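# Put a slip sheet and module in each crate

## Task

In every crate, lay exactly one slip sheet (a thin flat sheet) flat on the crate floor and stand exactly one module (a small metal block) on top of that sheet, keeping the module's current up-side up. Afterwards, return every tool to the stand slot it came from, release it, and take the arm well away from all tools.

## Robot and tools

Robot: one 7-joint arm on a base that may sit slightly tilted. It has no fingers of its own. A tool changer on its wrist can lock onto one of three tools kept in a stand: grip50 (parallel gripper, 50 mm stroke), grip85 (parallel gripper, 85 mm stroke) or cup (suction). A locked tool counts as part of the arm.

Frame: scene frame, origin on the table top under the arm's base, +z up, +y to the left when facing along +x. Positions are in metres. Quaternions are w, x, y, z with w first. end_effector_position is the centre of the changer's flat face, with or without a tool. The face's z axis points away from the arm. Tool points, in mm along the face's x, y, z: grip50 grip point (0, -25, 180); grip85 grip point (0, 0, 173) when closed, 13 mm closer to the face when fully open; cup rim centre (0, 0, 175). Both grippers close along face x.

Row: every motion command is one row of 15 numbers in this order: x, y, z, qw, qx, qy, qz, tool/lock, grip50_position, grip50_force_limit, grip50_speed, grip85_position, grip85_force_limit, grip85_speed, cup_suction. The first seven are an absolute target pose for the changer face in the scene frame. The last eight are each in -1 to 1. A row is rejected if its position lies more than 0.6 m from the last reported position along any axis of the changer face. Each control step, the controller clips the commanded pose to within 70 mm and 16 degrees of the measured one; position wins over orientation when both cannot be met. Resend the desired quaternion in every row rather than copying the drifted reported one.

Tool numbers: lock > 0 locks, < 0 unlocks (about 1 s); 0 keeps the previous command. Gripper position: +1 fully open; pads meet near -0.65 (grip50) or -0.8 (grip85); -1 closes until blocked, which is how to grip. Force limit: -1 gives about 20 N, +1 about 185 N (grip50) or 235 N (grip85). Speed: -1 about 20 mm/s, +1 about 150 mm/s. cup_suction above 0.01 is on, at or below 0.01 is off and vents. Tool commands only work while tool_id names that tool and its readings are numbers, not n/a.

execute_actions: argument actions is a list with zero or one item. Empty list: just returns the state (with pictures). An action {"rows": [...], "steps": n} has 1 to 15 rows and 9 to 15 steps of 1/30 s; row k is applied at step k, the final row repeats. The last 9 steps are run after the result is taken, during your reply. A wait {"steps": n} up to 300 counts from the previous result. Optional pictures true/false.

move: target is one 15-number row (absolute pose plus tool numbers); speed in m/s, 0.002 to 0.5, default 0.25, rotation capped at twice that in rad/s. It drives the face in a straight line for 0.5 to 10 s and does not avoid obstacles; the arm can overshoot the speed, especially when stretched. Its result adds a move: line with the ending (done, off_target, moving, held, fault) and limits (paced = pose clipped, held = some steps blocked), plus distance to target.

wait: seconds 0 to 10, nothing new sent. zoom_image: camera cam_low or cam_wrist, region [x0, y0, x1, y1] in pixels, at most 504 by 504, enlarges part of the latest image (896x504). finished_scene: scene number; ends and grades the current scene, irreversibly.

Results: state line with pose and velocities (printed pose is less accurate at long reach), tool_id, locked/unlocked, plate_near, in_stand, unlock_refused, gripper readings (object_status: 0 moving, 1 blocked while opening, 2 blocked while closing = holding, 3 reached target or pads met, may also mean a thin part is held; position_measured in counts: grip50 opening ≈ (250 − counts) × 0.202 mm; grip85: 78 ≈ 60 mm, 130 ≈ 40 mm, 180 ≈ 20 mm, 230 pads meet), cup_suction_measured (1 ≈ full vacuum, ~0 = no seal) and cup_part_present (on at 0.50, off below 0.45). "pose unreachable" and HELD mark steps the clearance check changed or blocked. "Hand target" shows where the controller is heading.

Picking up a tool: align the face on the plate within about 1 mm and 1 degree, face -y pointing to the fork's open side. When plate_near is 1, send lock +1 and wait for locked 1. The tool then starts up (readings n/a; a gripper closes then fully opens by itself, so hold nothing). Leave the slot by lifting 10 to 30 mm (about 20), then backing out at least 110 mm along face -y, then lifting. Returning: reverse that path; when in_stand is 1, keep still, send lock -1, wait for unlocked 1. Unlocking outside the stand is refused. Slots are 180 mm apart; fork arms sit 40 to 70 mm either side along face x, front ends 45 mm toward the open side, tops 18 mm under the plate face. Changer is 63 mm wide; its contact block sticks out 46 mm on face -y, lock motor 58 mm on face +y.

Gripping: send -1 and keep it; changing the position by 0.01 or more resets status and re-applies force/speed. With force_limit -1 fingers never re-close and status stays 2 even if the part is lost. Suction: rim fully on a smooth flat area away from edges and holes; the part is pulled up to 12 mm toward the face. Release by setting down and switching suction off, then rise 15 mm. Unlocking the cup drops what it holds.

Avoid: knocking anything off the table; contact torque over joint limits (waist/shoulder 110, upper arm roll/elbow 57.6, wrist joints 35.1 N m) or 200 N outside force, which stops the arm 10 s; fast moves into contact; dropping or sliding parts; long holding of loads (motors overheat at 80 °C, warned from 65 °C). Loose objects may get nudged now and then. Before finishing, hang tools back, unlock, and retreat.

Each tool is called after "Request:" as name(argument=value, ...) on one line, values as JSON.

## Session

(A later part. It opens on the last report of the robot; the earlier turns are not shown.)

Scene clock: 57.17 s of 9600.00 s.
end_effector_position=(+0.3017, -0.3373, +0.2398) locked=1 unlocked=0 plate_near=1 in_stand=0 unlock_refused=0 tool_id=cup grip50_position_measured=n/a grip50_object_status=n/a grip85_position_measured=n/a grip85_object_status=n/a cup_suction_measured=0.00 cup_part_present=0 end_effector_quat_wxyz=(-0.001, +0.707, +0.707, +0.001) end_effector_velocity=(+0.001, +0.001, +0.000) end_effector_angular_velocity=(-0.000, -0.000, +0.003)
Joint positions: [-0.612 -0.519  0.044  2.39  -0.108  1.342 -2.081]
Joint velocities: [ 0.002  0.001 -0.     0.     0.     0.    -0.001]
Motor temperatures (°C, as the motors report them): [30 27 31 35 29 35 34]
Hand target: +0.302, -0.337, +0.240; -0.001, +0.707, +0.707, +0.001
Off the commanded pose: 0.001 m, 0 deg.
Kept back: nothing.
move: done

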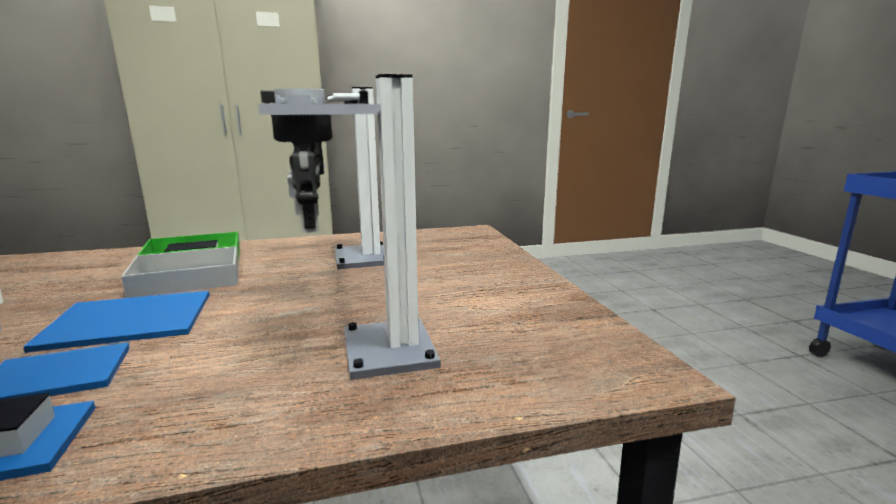

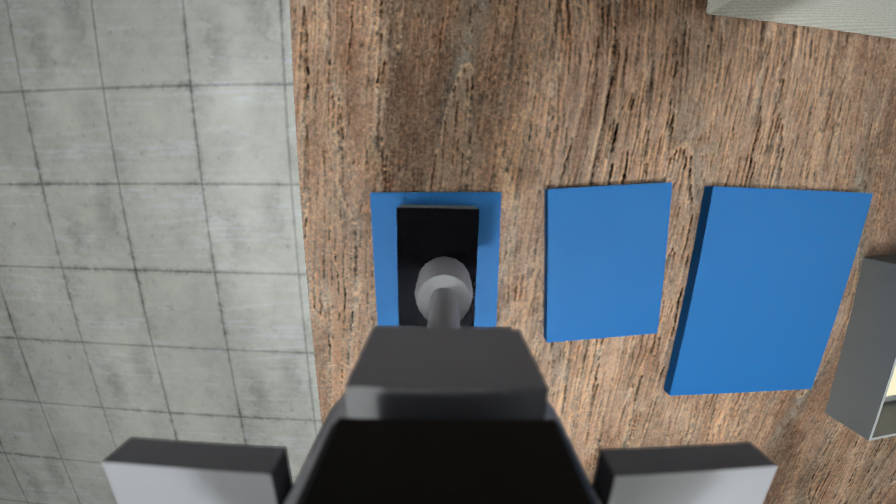

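Request:
move(target=[0.304,-0.3435,0.212,0,0.7071,0.7071,0,0,1,0,0,1,0,0,1], speed=0.02)

Request:
move(target=[0.37,-0.3,0.265,0,0.7071,0.7071,0,0,1,0,0,1,0,0,1], speed=0.08)

Request:
move(target=[0.375,0.166,0.265,0,0.672,0.74,0,0,1,0,0,1,0,0,1], speed=0.15)

Request:
move(target=[0.375,0.166,0.201,0,0.672,0.74,0,0,1,0,0,1,0,0,1], speed=0.025)

Request:
move(target=[0.375,0.166,0.201,0,0.672,0.74,0,0,1,0,0,1,0,0,0])

Request:
move(target=[0.375,0.166,0.245,0,0.672,0.74,0,0,1,0,0,1,0,0,0], speed=0.1)

Request:
move(target=[0.505,0.1727,0.381,0,0.7071,0.7071,0,0,1,0,0,1,0,0,0])

Request:
move(target=[0.6373,0.1727,0.381,0,0.7071,0.7071,0,0,1,0,0,1,0,0,0], speed=0.06)

Request:
move(target=[0.6373,0.1727,0.3607,0,0.7071,0.7071,0,0,1,0,0,1,0,0,0], speed=0.015)

Request:
move(target=[0.6373,0.1727,0.3607,0,0.7071,0.7071,0,-1,1,0,0,1,0,0,0])

Request:
wait(seconds=0.6)

Scene clock: 59.57 s of 9600.00 s.
end_effector_position=(+0.3037, -0.3435, +0.2119) locked=1 unlocked=0 plate_near=1 in_stand=0 unlock_refused=0 tool_id=cup grip50_position_measured=n/a grip50_object_status=n/a grip85_position_measured=n/a grip85_object_status=n/a cup_suction_measured=0.95 cup_part_present=1 end_effector_quat_wxyz=(-0.000, +0.707, +0.707, -0.000) end_effector_velocity=(-0.000, -0.000, +0.000) end_effector_angular_velocity=(-0.000, -0.000, -0.000)
Joint positions: [-0.605 -0.612  0.025  2.366 -0.117  1.411 -2.082]
Joint velocities: [-0.  0. -0. -0.  0.  0. -0.]
Motor temperatures (°C, as the motors report them): [30 27 31 35 29 35 34]
Hand target: +0.304, -0.344, +0.212; +0.000, +0.707, +0.707, -0.000
Off the commanded pose: 0.000 m, 0 deg.
Kept back: nothing.
move: done

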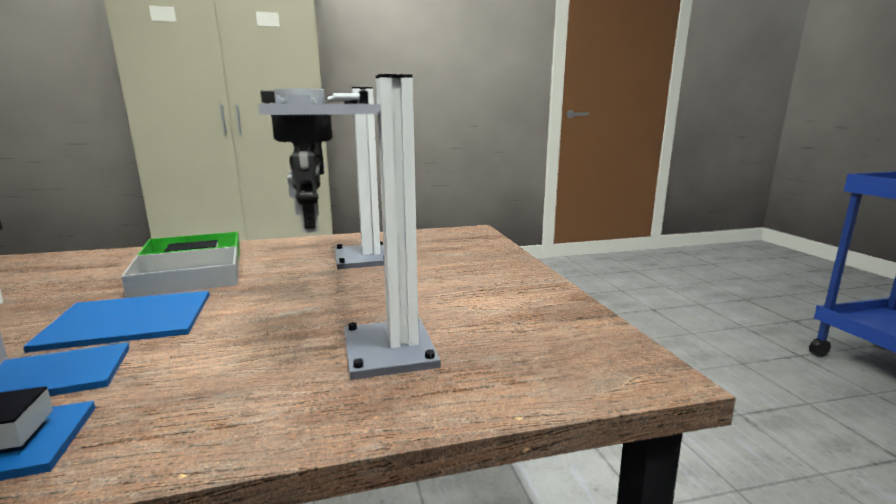

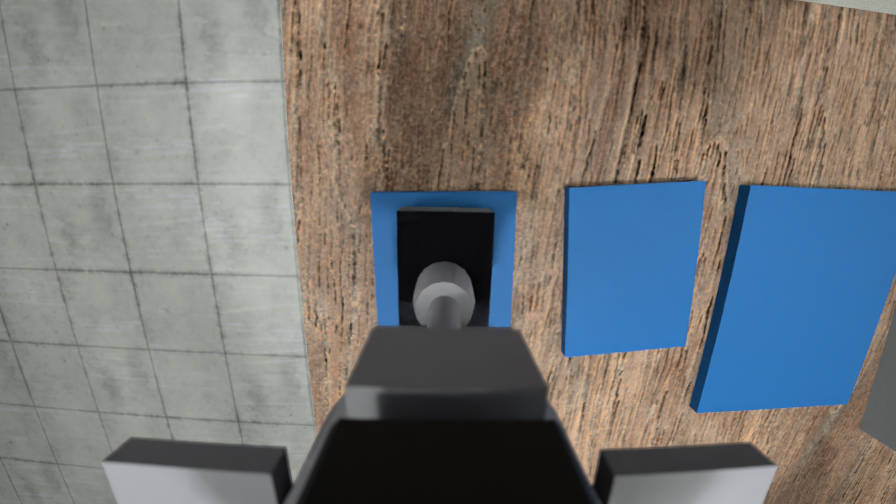

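Scene clock: 61.00 s of 9600.00 s.
end_effector_position=(+0.3702, -0.2999, +0.2648) locked=1 unlocked=0 plate_near=1 in_stand=0 unlock_refused=0 tool_id=cup grip50_position_measured=n/a grip50_object_status=n/a grip85_position_measured=n/a grip85_object_status=n/a cup_suction_measured=0.99 cup_part_present=1 end_effector_quat_wxyz=(-0.000, +0.707, +0.707, +0.000) end_effector_velocity=(-0.000, -0.000, -0.000) end_effector_angular_velocity=(+0.000, +0.000, -0.001)
Joint positions: [-0.481 -0.474  0.067  2.321 -0.104  1.227 -1.936]
Joint velocities: [-0.001 -0.    -0.    -0.     0.     0.    -0.   ]
Motor temperatures (°C, as the motors report them): [30 27 31 35 29 35 34]
Hand target: +0.370, -0.300, +0.265; -0.000, +0.707, +0.707, +0.000
Off the commanded pose: 0.000 m, 0 deg.
Kept back: nothing.
move: done

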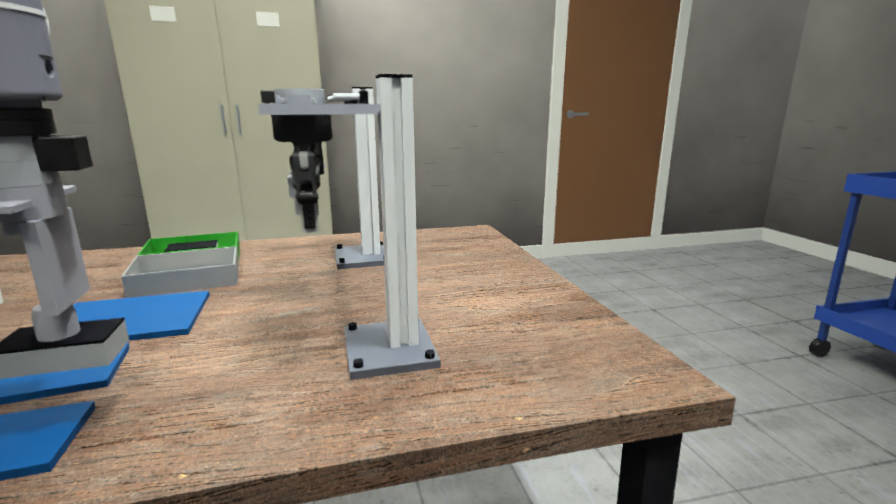

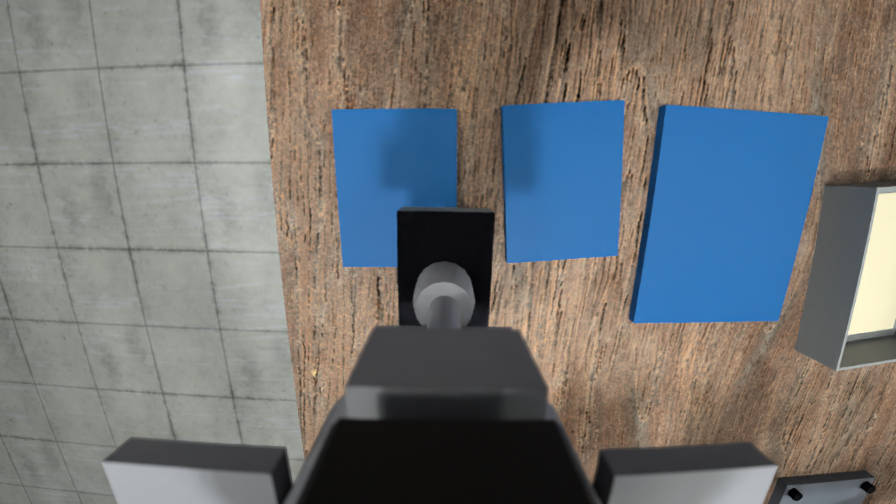

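Scene clock: 64.40 s of 9600.00 s.
end_effector_position=(+0.3756, +0.1650, +0.2650) locked=1 unlocked=0 plate_near=1 in_stand=0 unlock_refused=0 tool_id=cup grip50_position_measured=n/a grip50_object_status=n/a grip85_position_measured=n/a grip85_object_status=n/a cup_suction_measured=0.99 cup_part_present=1 end_effector_quat_wxyz=(+0.001, +0.672, +0.740, -0.001) end_effector_velocity=(+0.000, -0.000, +0.000) end_effector_angular_velocity=(+0.000, -0.000, -0.001)
Joint positions: [ 0.575 -0.405  0.107  2.516 -0.228  1.339 -0.814]
Joint velocities: [-0.001 -0.    -0.     0.    -0.     0.     0.   ]
Motor temperatures (°C, as the motors report them): [30 27 31 35 29 35 34]
Hand target: +0.376, +0.165, +0.265; +0.001, +0.672, +0.740, -0.001
Off the commanded pose: 0.001 m, 0 deg.
Kept back: nothing.
move: done

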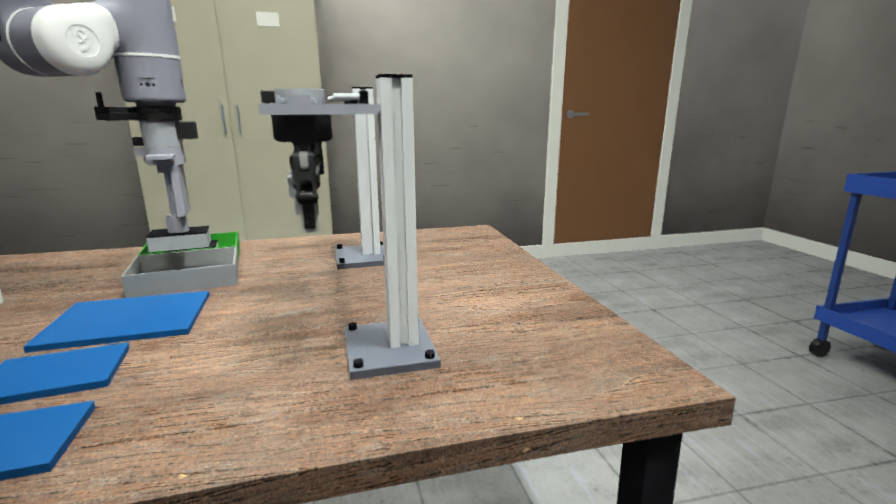

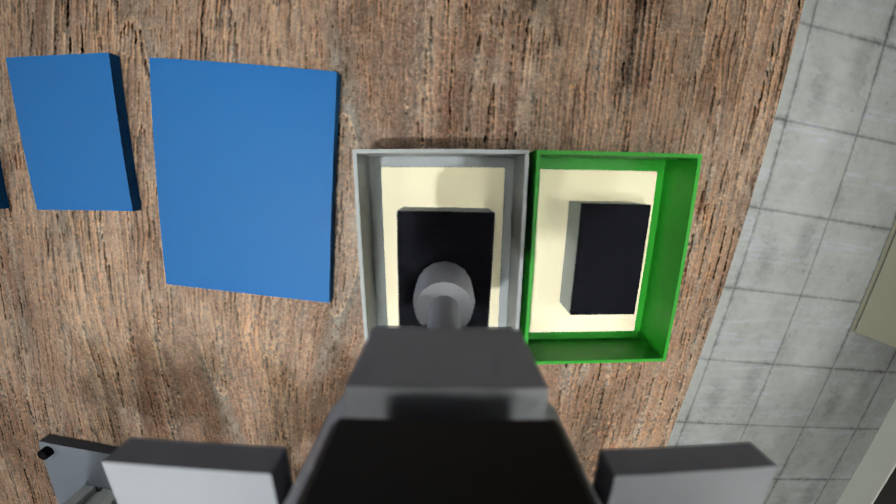

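Scene clock: 67.20 s of 9600.00 s.
end_effector_position=(+0.3750, +0.1658, +0.2011) locked=1 unlocked=0 plate_near=1 in_stand=0 unlock_refused=0 tool_id=cup grip50_position_measured=n/a grip50_object_status=n/a grip85_position_measured=n/a grip85_object_status=n/a cup_suction_measured=0.99 cup_part_present=1 end_effector_quat_wxyz=(+0.001, +0.672, +0.741, -0.000) end_effector_velocity=(+0.000, +0.000, +0.000) end_effector_angular_velocity=(+0.000, -0.000, -0.001)
Joint positions: [ 0.675 -0.627 -0.013  2.514 -0.261  1.568 -0.784]
Joint velocities: [-0.     0.001  0.    -0.     0.001 -0.     0.   ]
Motor temperatures (°C, as the motors report them): [30 27 31 35 29 35 34]
Hand target: +0.375, +0.166, +0.201; +0.001, +0.672, +0.740, -0.000
Off the commanded pose: 0.000 m, 0 deg.
Kept back: nothing.
move: done

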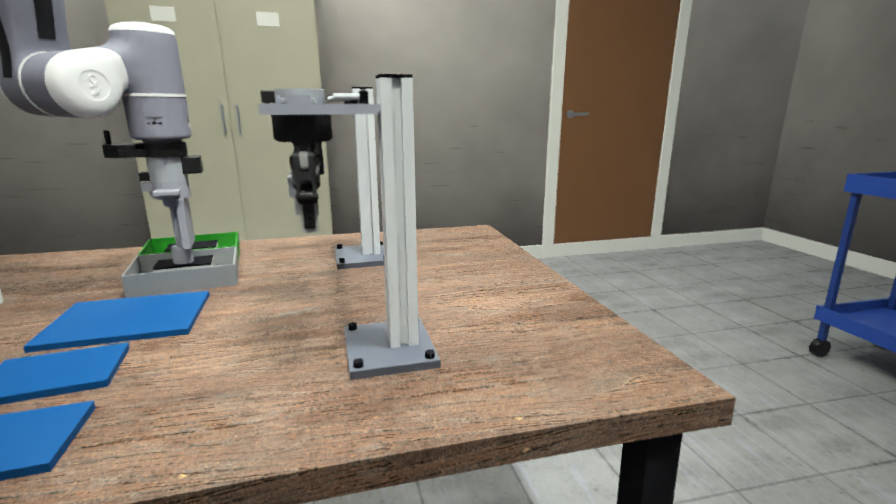

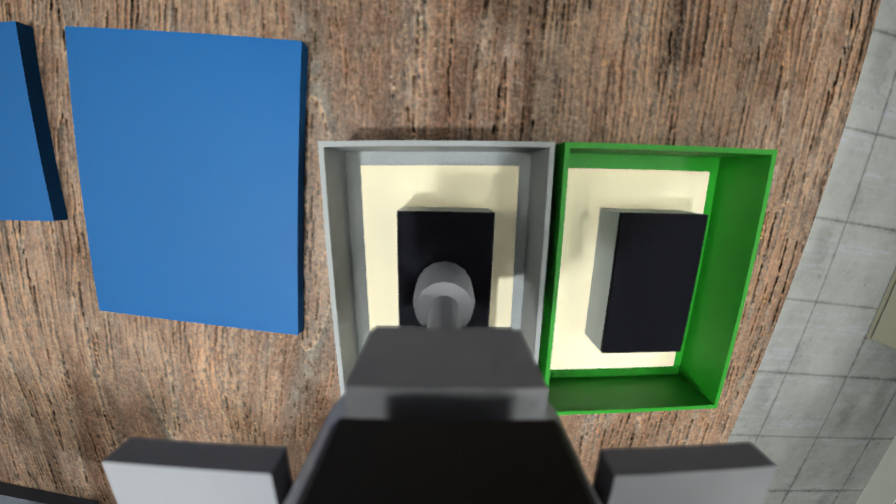

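Scene clock: 67.90 s of 9600.00 s.
end_effector_position=(+0.3752, +0.1662, +0.2013) locked=1 unlocked=0 plate_near=1 in_stand=0 unlock_refused=0 tool_id=cup grip50_position_measured=n/a grip50_object_status=n/a grip85_position_measured=n/a grip85_object_status=n/a cup_suction_measured=0.00 cup_part_present=0 end_effector_quat_wxyz=(+0.000, +0.672, +0.740, +0.001) end_effector_velocity=(-0.000, -0.000, +0.000) end_effector_angular_velocity=(-0.000, +0.000, +0.000)
Joint positions: [ 0.673 -0.627 -0.011  2.513 -0.261  1.568 -0.784]
Joint velocities: [ 0.  0. -0.  0. -0.  0. -0.]
Motor temperatures (°C, as the motors report them): [30 27 31 35 29 35 34]
Hand target: +0.375, +0.166, +0.201; -0.000, +0.672, +0.740, -0.000
Off the commanded pose: 0.000 m, 0 deg.
Kept back: nothing.
move: done

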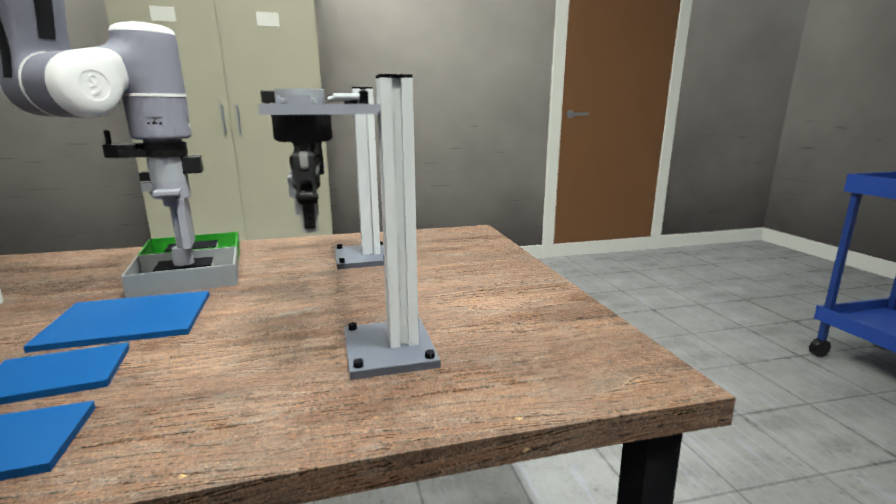

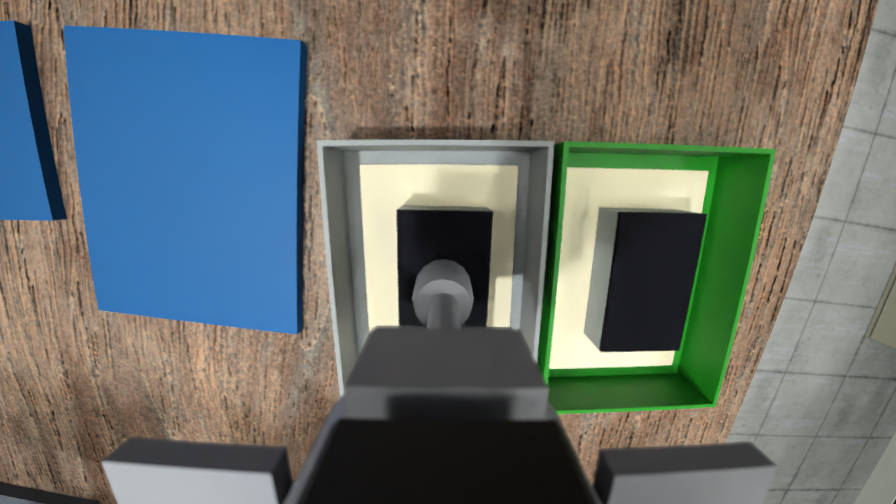

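Scene clock: 68.63 s of 9600.00 s.
end_effector_position=(+0.3749, +0.1662, +0.2449) locked=1 unlocked=0 plate_near=1 in_stand=0 unlock_refused=0 tool_id=cup grip50_position_measured=n/a grip50_object_status=n/a grip85_position_measured=n/a grip85_object_status=n/a cup_suction_measured=0.00 cup_part_present=0 end_effector_quat_wxyz=(-0.000, +0.672, +0.740, -0.000) end_effector_velocity=(+0.000, +0.000, -0.000) end_effector_angular_velocity=(+0.000, +0.000, +0.001)
Joint positions: [ 0.606 -0.473  0.068  2.521 -0.245  1.415 -0.799]
Joint velocities: [-0.    -0.001 -0.    -0.    -0.001  0.001 -0.   ]
Motor temperatures (°C, as the motors report them): [30 27 31 35 29 35 34]
Hand target: +0.375, +0.166, +0.245; -0.000, +0.672, +0.740, -0.000
Off the commanded pose: 0.000 m, 0 deg.
Kept back: nothing.
move: done

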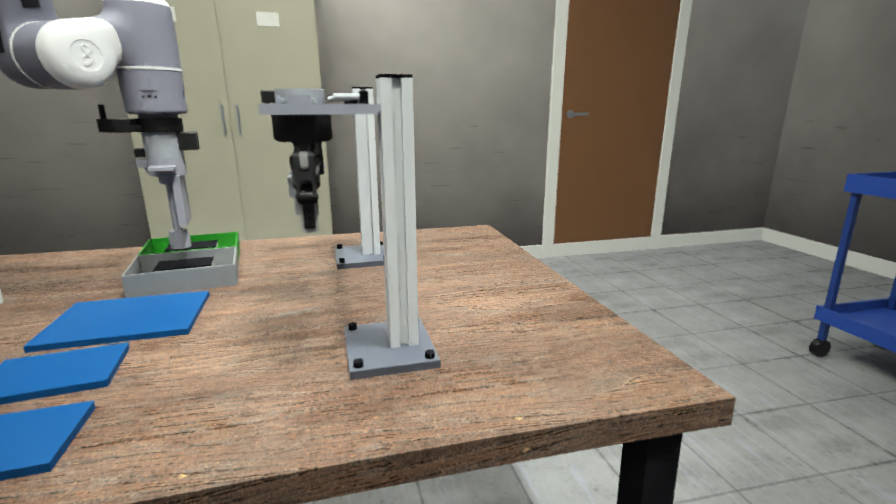

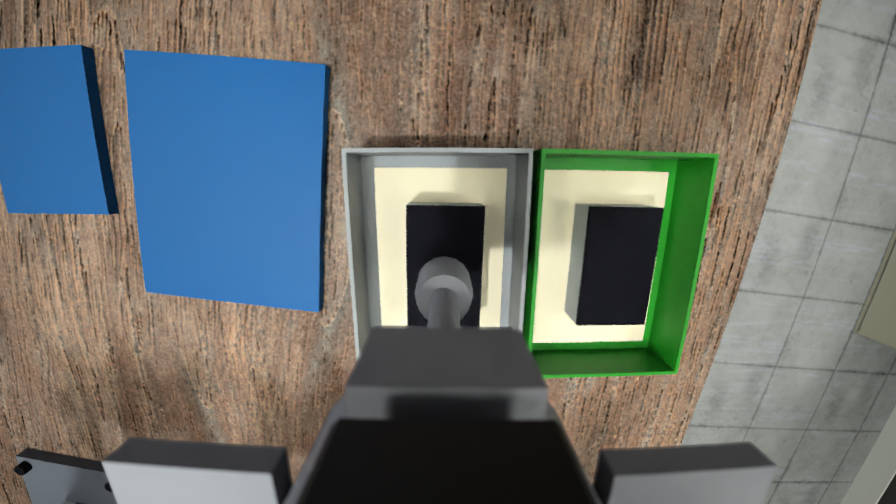

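Scene clock: 69.83 s of 9600.00 s.
end_effector_position=(+0.5048, +0.1732, +0.3805) locked=1 unlocked=0 plate_near=1 in_stand=0 unlock_refused=0 tool_id=cup grip50_position_measured=n/a grip50_object_status=n/a grip85_position_measured=n/a grip85_object_status=n/a cup_suction_measured=0.00 cup_part_present=0 end_effector_quat_wxyz=(-0.001, +0.707, +0.707, +0.000) end_effector_velocity=(-0.000, +0.000, -0.000) end_effector_angular_velocity=(+0.000, +0.000, -0.000)
Joint positions: [ 0.425 -0.318  0.17   2.084 -0.085  0.824 -0.964]
Joint velocities: [ 0. -0. -0.  0.  0.  0.  0.]
Motor temperatures (°C, as the motors report them): [30 27 31 35 29 35 34]
Hand target: +0.505, +0.173, +0.380; -0.001, +0.707, +0.707, +0.000
Off the commanded pose: 0.001 m, 0 deg.
Kept back: nothing.
move: done

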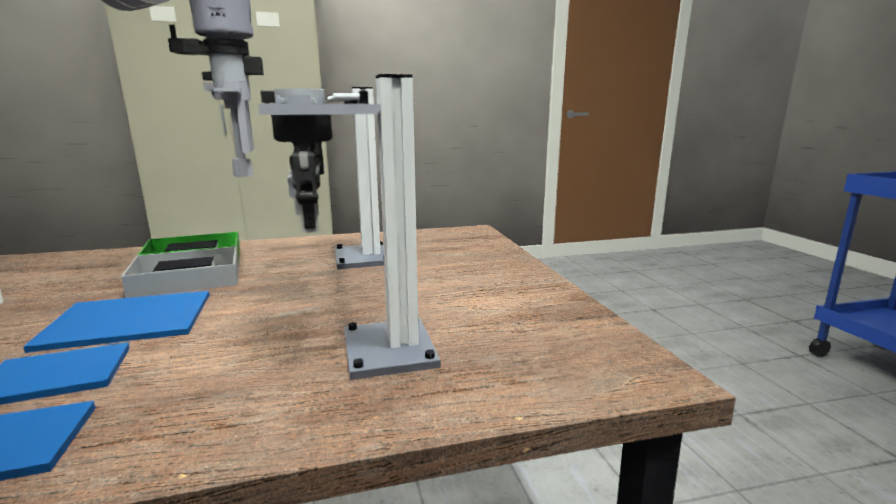

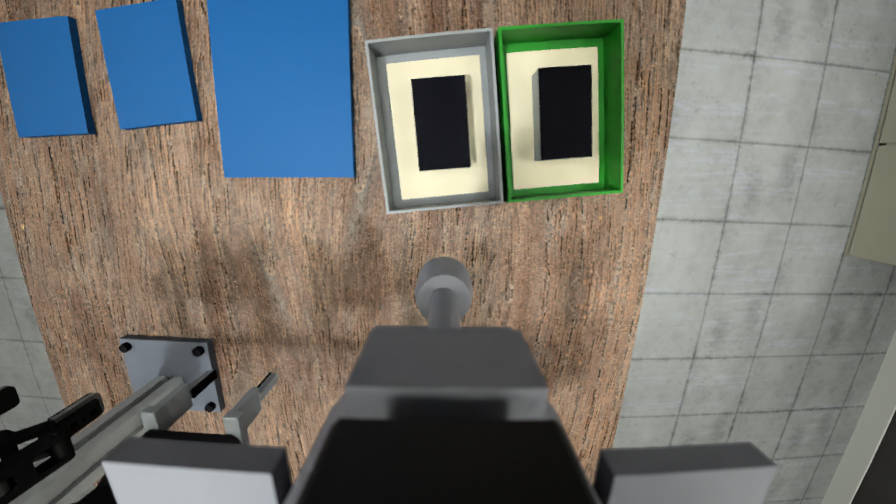

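Scene clock: 72.30 s of 9600.00 s.
end_effector_position=(+0.6373, +0.1730, +0.3808) locked=1 unlocked=0 plate_near=1 in_stand=0 unlock_refused=0 tool_id=cup grip50_position_measured=n/a grip50_object_status=n/a grip85_position_measured=n/a grip85_object_status=n/a cup_suction_measured=0.00 cup_part_present=0 end_effector_quat_wxyz=(+0.000, +0.707, +0.707, +0.000) end_effector_velocity=(-0.000, -0.000, +0.000) end_effector_angular_velocity=(-0.000, +0.000, -0.000)
Joint positions: [ 0.387 -0.565  0.115  1.681 -0.088  0.67  -1.074]
Joint velocities: [-0.     0.001  0.     0.    -0.    -0.001  0.   ]
Motor temperatures (°C, as the motors report them): [30 27 31 35 29 35 34]
Hand target: +0.637, +0.173, +0.381; +0.000, +0.707, +0.707, +0.000
Off the commanded pose: 0.000 m, 0 deg.
Kept back: nothing.
move: done

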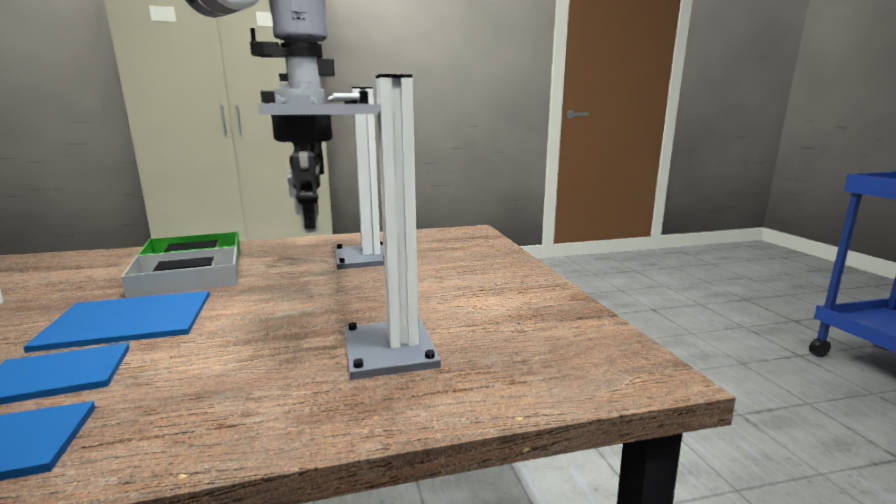

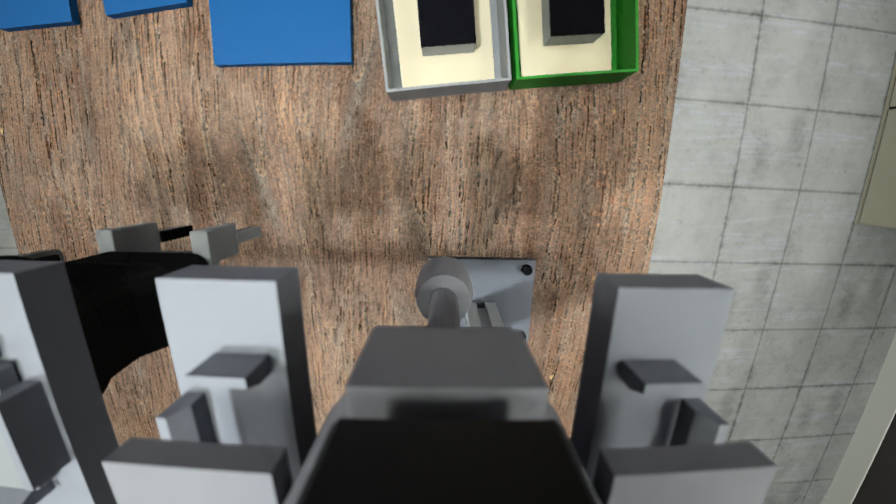

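Scene clock: 73.87 s of 9600.00 s.
end_effector_position=(+0.6372, +0.1726, +0.3606) locked=1 unlocked=0 plate_near=1 in_stand=1 unlock_refused=0 tool_id=cup grip50_position_measured=n/a grip50_object_status=n/a grip85_position_measured=n/a grip85_object_status=n/a cup_suction_measured=0.00 cup_part_present=0 end_effector_quat_wxyz=(-0.000, +0.707, +0.707, -0.000) end_effector_velocity=(-0.000, +0.000, +0.000) end_effector_angular_velocity=(+0.000, +0.000, -0.000)
Joint positions: [ 0.389 -0.594  0.109  1.695 -0.091  0.713 -1.073]
Joint velocities: [ 0.001  0.    -0.     0.     0.001  0.     0.   ]
Motor temperatures (°C, as the motors report them): [30 27 31 35 29 35 34]
Hand target: +0.637, +0.173, +0.361; +0.000, +0.707, +0.707, -0.000
Off the commanded pose: 0.000 m, 0 deg.
Kept back: nothing.
move: done

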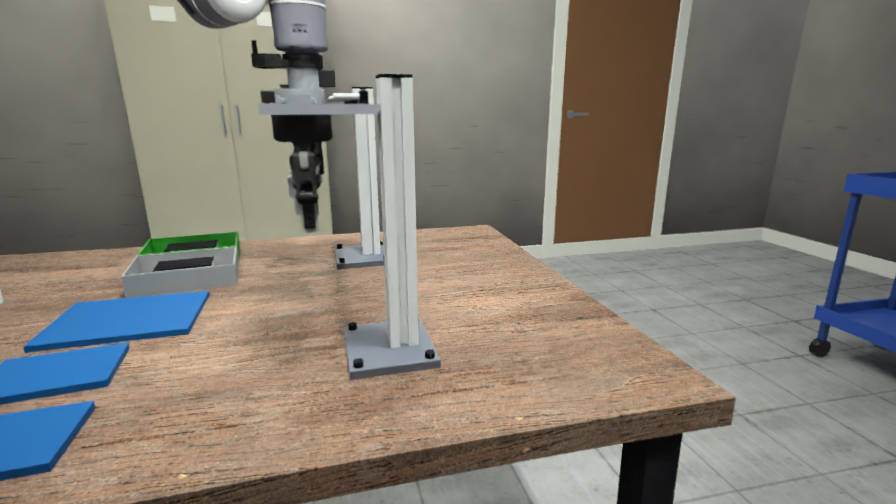

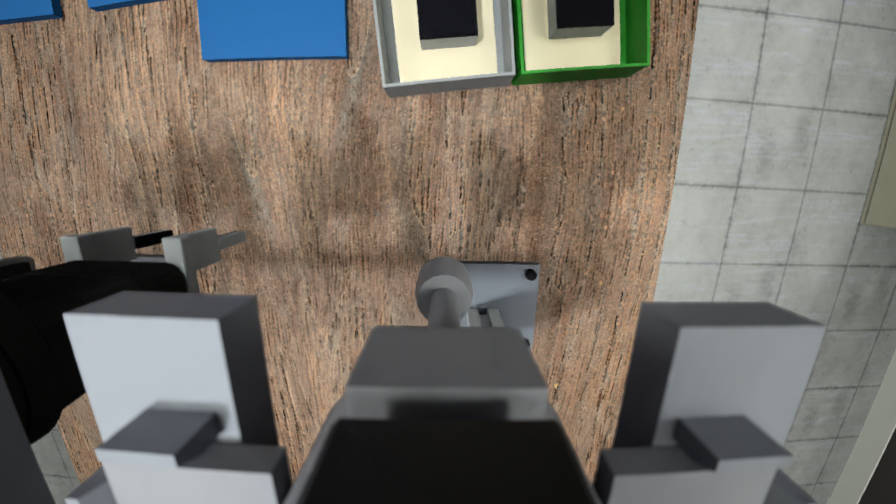

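Scene clock: 74.57 s of 9600.00 s.
end_effector_position=(+0.6372, +0.1726, +0.3606) locked=0 unlocked=0 plate_near=1 in_stand=1 unlock_refused=0 tool_id=none grip50_position_measured=n/a grip50_object_status=n/a grip85_position_measured=n/a grip85_object_status=n/a cup_suction_measured=n/a cup_part_present=n/a end_effector_quat_wxyz=(-0.000, +0.707, +0.707, -0.000) end_effector_velocity=(-0.000, +0.000, -0.000) end_effector_angular_velocity=(-0.000, +0.000, +0.000)
Joint positions: [ 0.389 -0.594  0.109  1.695 -0.09   0.713 -1.073]
Joint velocities: [ 0.  0. -0.  0. -0.  0. -0.]
Motor temperatures (°C, as the motors report them): [30 27 31 35 29 35 34]
Hand target: +0.637, +0.173, +0.361; -0.000, +0.707, +0.707, +0.000
Off the commanded pose: 0.000 m, 0 deg.
Kept back: nothing.
move: done

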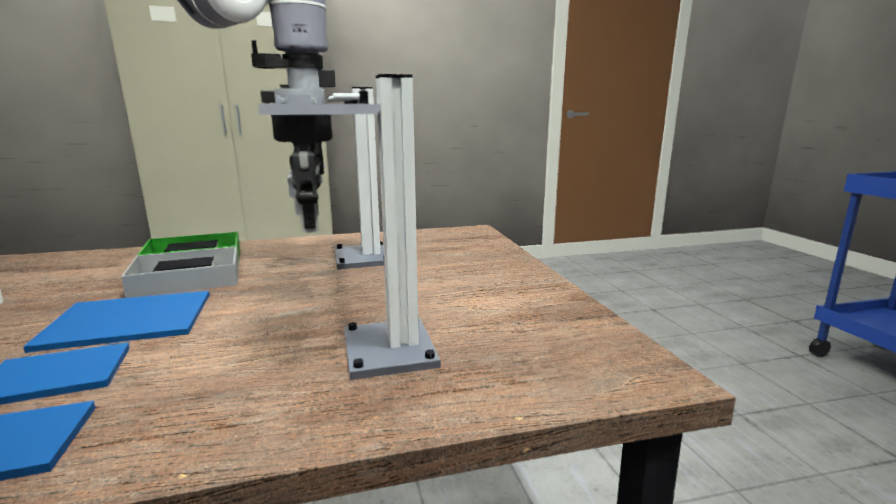

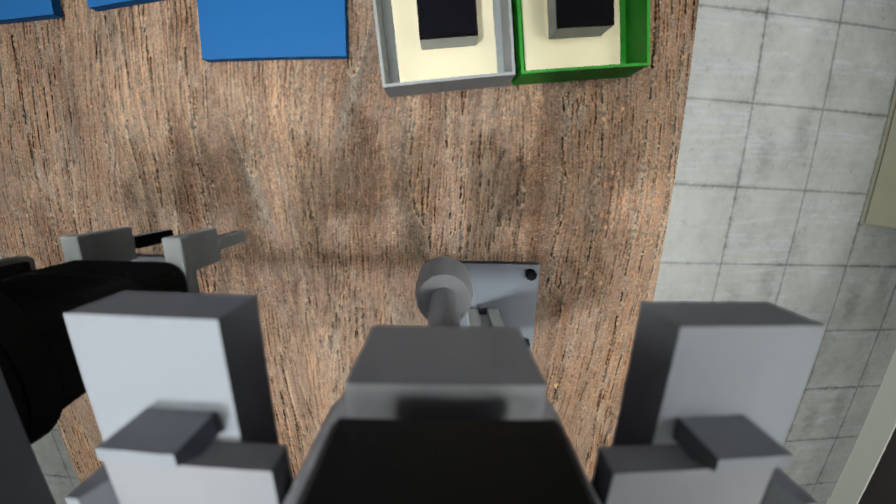

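Scene clock: 75.17 s of 9600.00 s.
end_effector_position=(+0.6372, +0.1726, +0.3606) locked=0 unlocked=1 plate_near=1 in_stand=1 unlock_refused=0 tool_id=none grip50_position_measured=n/a grip50_object_status=n/a grip85_position_measured=n/a grip85_object_status=n/a cup_suction_measured=n/a cup_part_present=n/a end_effector_quat_wxyz=(-0.000, +0.707, +0.707, -0.000) end_effector_velocity=(+0.000, -0.000, +0.000) end_effector_angular_velocity=(+0.000, +0.000, -0.000)
Joint positions: [ 0.389 -0.594  0.109  1.695 -0.09   0.713 -1.073]
Joint velocities: [-0.     0.     0.    -0.     0.001 -0.    -0.   ]
Motor temperatures (°C, as the motors report them): [30 27 31 35 29 35 34]
Hand target: +0.637, +0.173, +0.361; -0.000, +0.707, +0.707, +0.000
Off the commanded pose: 0.000 m, 0 deg.
Kept back: nothing.
Steps of this call (steps 1 to 18: nothing new was sent). Readings (end_effector_position | what the end effector reports):
1: (+0.6372, +0.1726, +0.3606) | locked=0 unlocked=0 plate_near=1 in_stand=1 unlock_refused=0 tool_id=none grip50_position_measured=n/a grip50_object_status=n/a grip85_position_measured=n/a grip85_object_status=n/a cup_suction_measured=n/a cup_part_present=n/a
2: (+0.6372, +0.1726, +0.3606) | locked=0 unlocked=0 plate_near=1 in_stand=1 unlock_refused=0 tool_id=none grip50_position_measured=n/a grip50_object_status=n/a grip85_position_measured=n/a grip85_object_status=n/a cup_suction_measured=n/a cup_part_present=n/a
4: (+0.6372, +0.1726, +0.3606) | locked=0 unlocked=1 plate_near=1 in_stand=1 unlock_refused=0 tool_id=none grip50_position_measured=n/a grip50_object_status=n/a grip85_position_measured=n/a grip85_object_status=n/a cup_suction_measured=n/a cup_part_present=n/a
8: (+0.6372, +0.1726, +0.3606) | locked=0 unlocked=1 plate_near=1 in_stand=1 unlock_refused=0 tool_id=none grip50_position_measured=n/a grip50_object_status=n/a grip85_position_measured=n/a grip85_object_status=n/a cup_suction_measured=n/a cup_part_present=n/a
18: the state above

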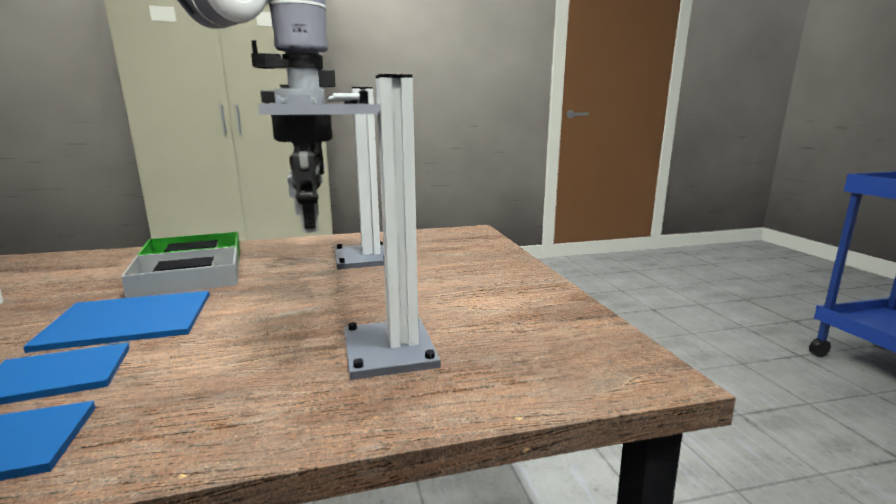

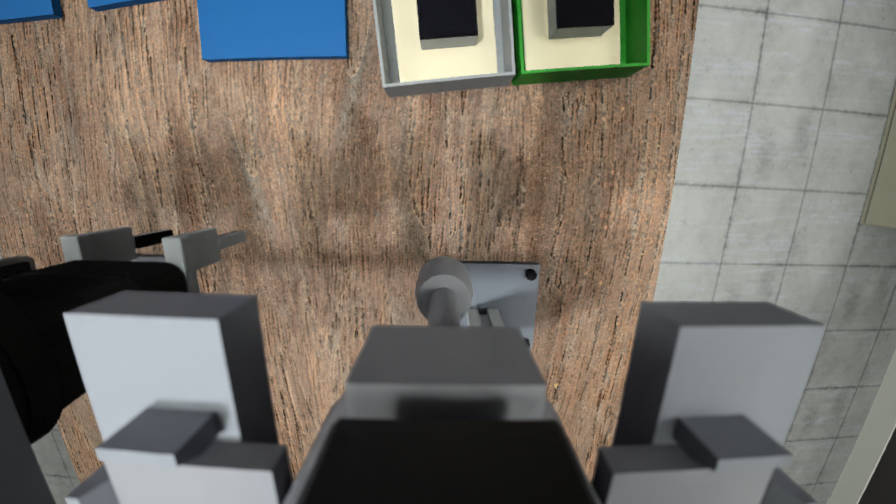

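Request:
move(target=[0.6373,0.1727,0.41,0,0.7071,0.7071,0,0,1,0,0,1,0,0,0], speed=0.06)

Request:
move(target=[0.42,0.1,0.55,0,0.7071,0.7071,0,0,1,0,0,1,0,0,0])

Request:
finished_scene(scene=2)

Scene clock: 76.50 s of 9600.00 s.
end_effector_position=(+0.6374, +0.1729, +0.4100) locked=0 unlocked=1 plate_near=0 in_stand=0 unlock_refused=0 tool_id=none grip50_position_measured=n/a grip50_object_status=n/a grip85_position_measured=n/a grip85_object_status=n/a cup_suction_measured=n/a cup_part_present=n/a end_effector_quat_wxyz=(-0.000, +0.707, +0.707, -0.000) end_effector_velocity=(+0.000, +0.000, -0.000) end_effector_angular_velocity=(-0.001, -0.000, -0.000)
Joint positions: [ 0.383 -0.525  0.12   1.656 -0.082  0.606 -1.078]
Joint velocities: [ 0.    -0.001  0.    -0.    -0.001  0.     0.001]
Motor temperatures (°C, as the motors report them): [30 27 31 35 29 35 34]
Hand target: +0.637, +0.173, +0.410; -0.000, +0.707, +0.707, +0.000
Off the commanded pose: 0.000 m, 0 deg.
Kept back: nothing.
move: done

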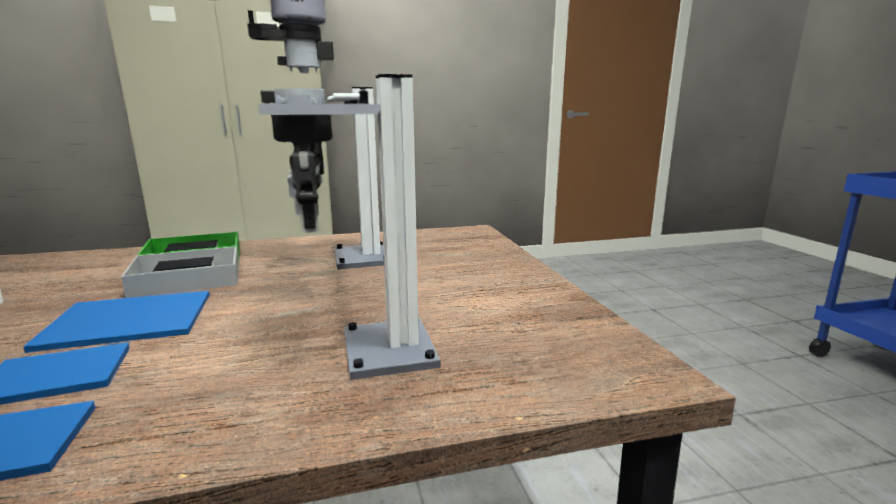

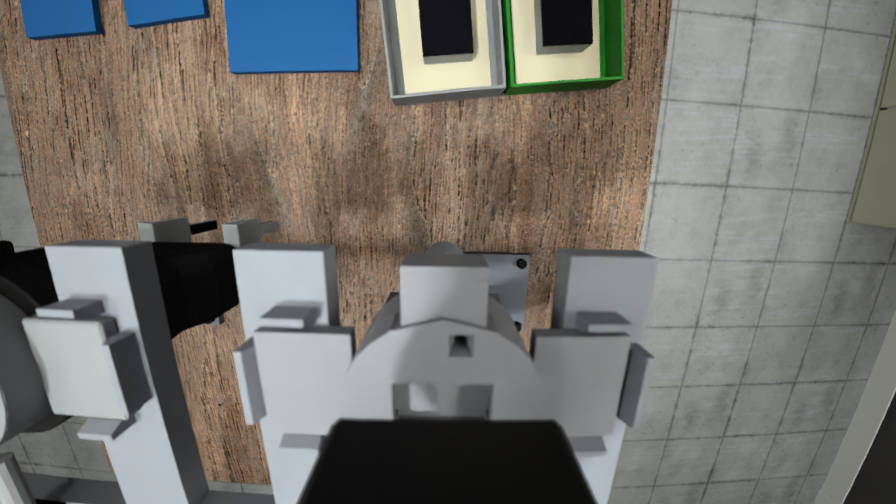

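Scene clock: 77.97 s of 9600.00 s.
end_effector_position=(+0.4202, +0.1001, +0.5501) locked=0 unlocked=1 plate_near=0 in_stand=0 unlock_refused=0 tool_id=none grip50_position_measured=n/a grip50_object_status=n/a grip85_position_measured=n/a grip85_object_status=n/a cup_suction_measured=n/a cup_part_present=n/a end_effector_quat_wxyz=(-0.001, +0.707, +0.707, +0.000) end_effector_velocity=(+0.000, -0.000, -0.001) end_effector_angular_velocity=(-0.000, +0.001, -0.000)
Joint positions: [ 0.314  0.163  0.217  2.096  0.032  0.365 -1.097]
Joint velocities: [-0.    -0.001 -0.     0.     0.    -0.     0.   ]
Motor temperatures (°C, as the motors report them): [30 27 31 35 29 35 34]
Hand target: +0.420, +0.100, +0.550; -0.001, +0.707, +0.707, +0.000
Off the commanded pose: 0.000 m, 0 deg.
Kept back: nothing.
move: done

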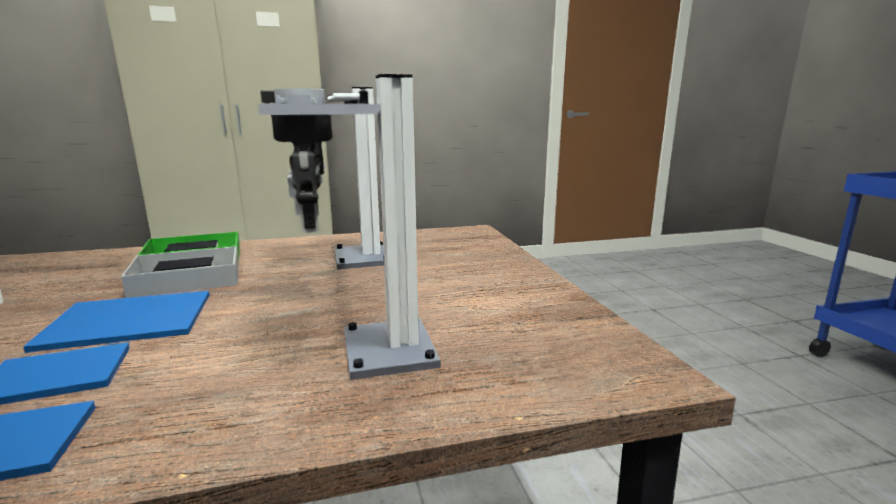

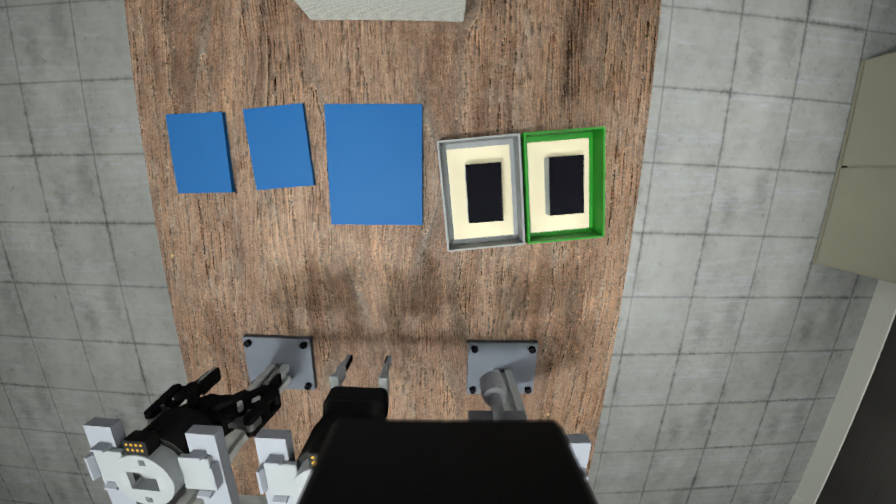

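The scene is finished: the task was done.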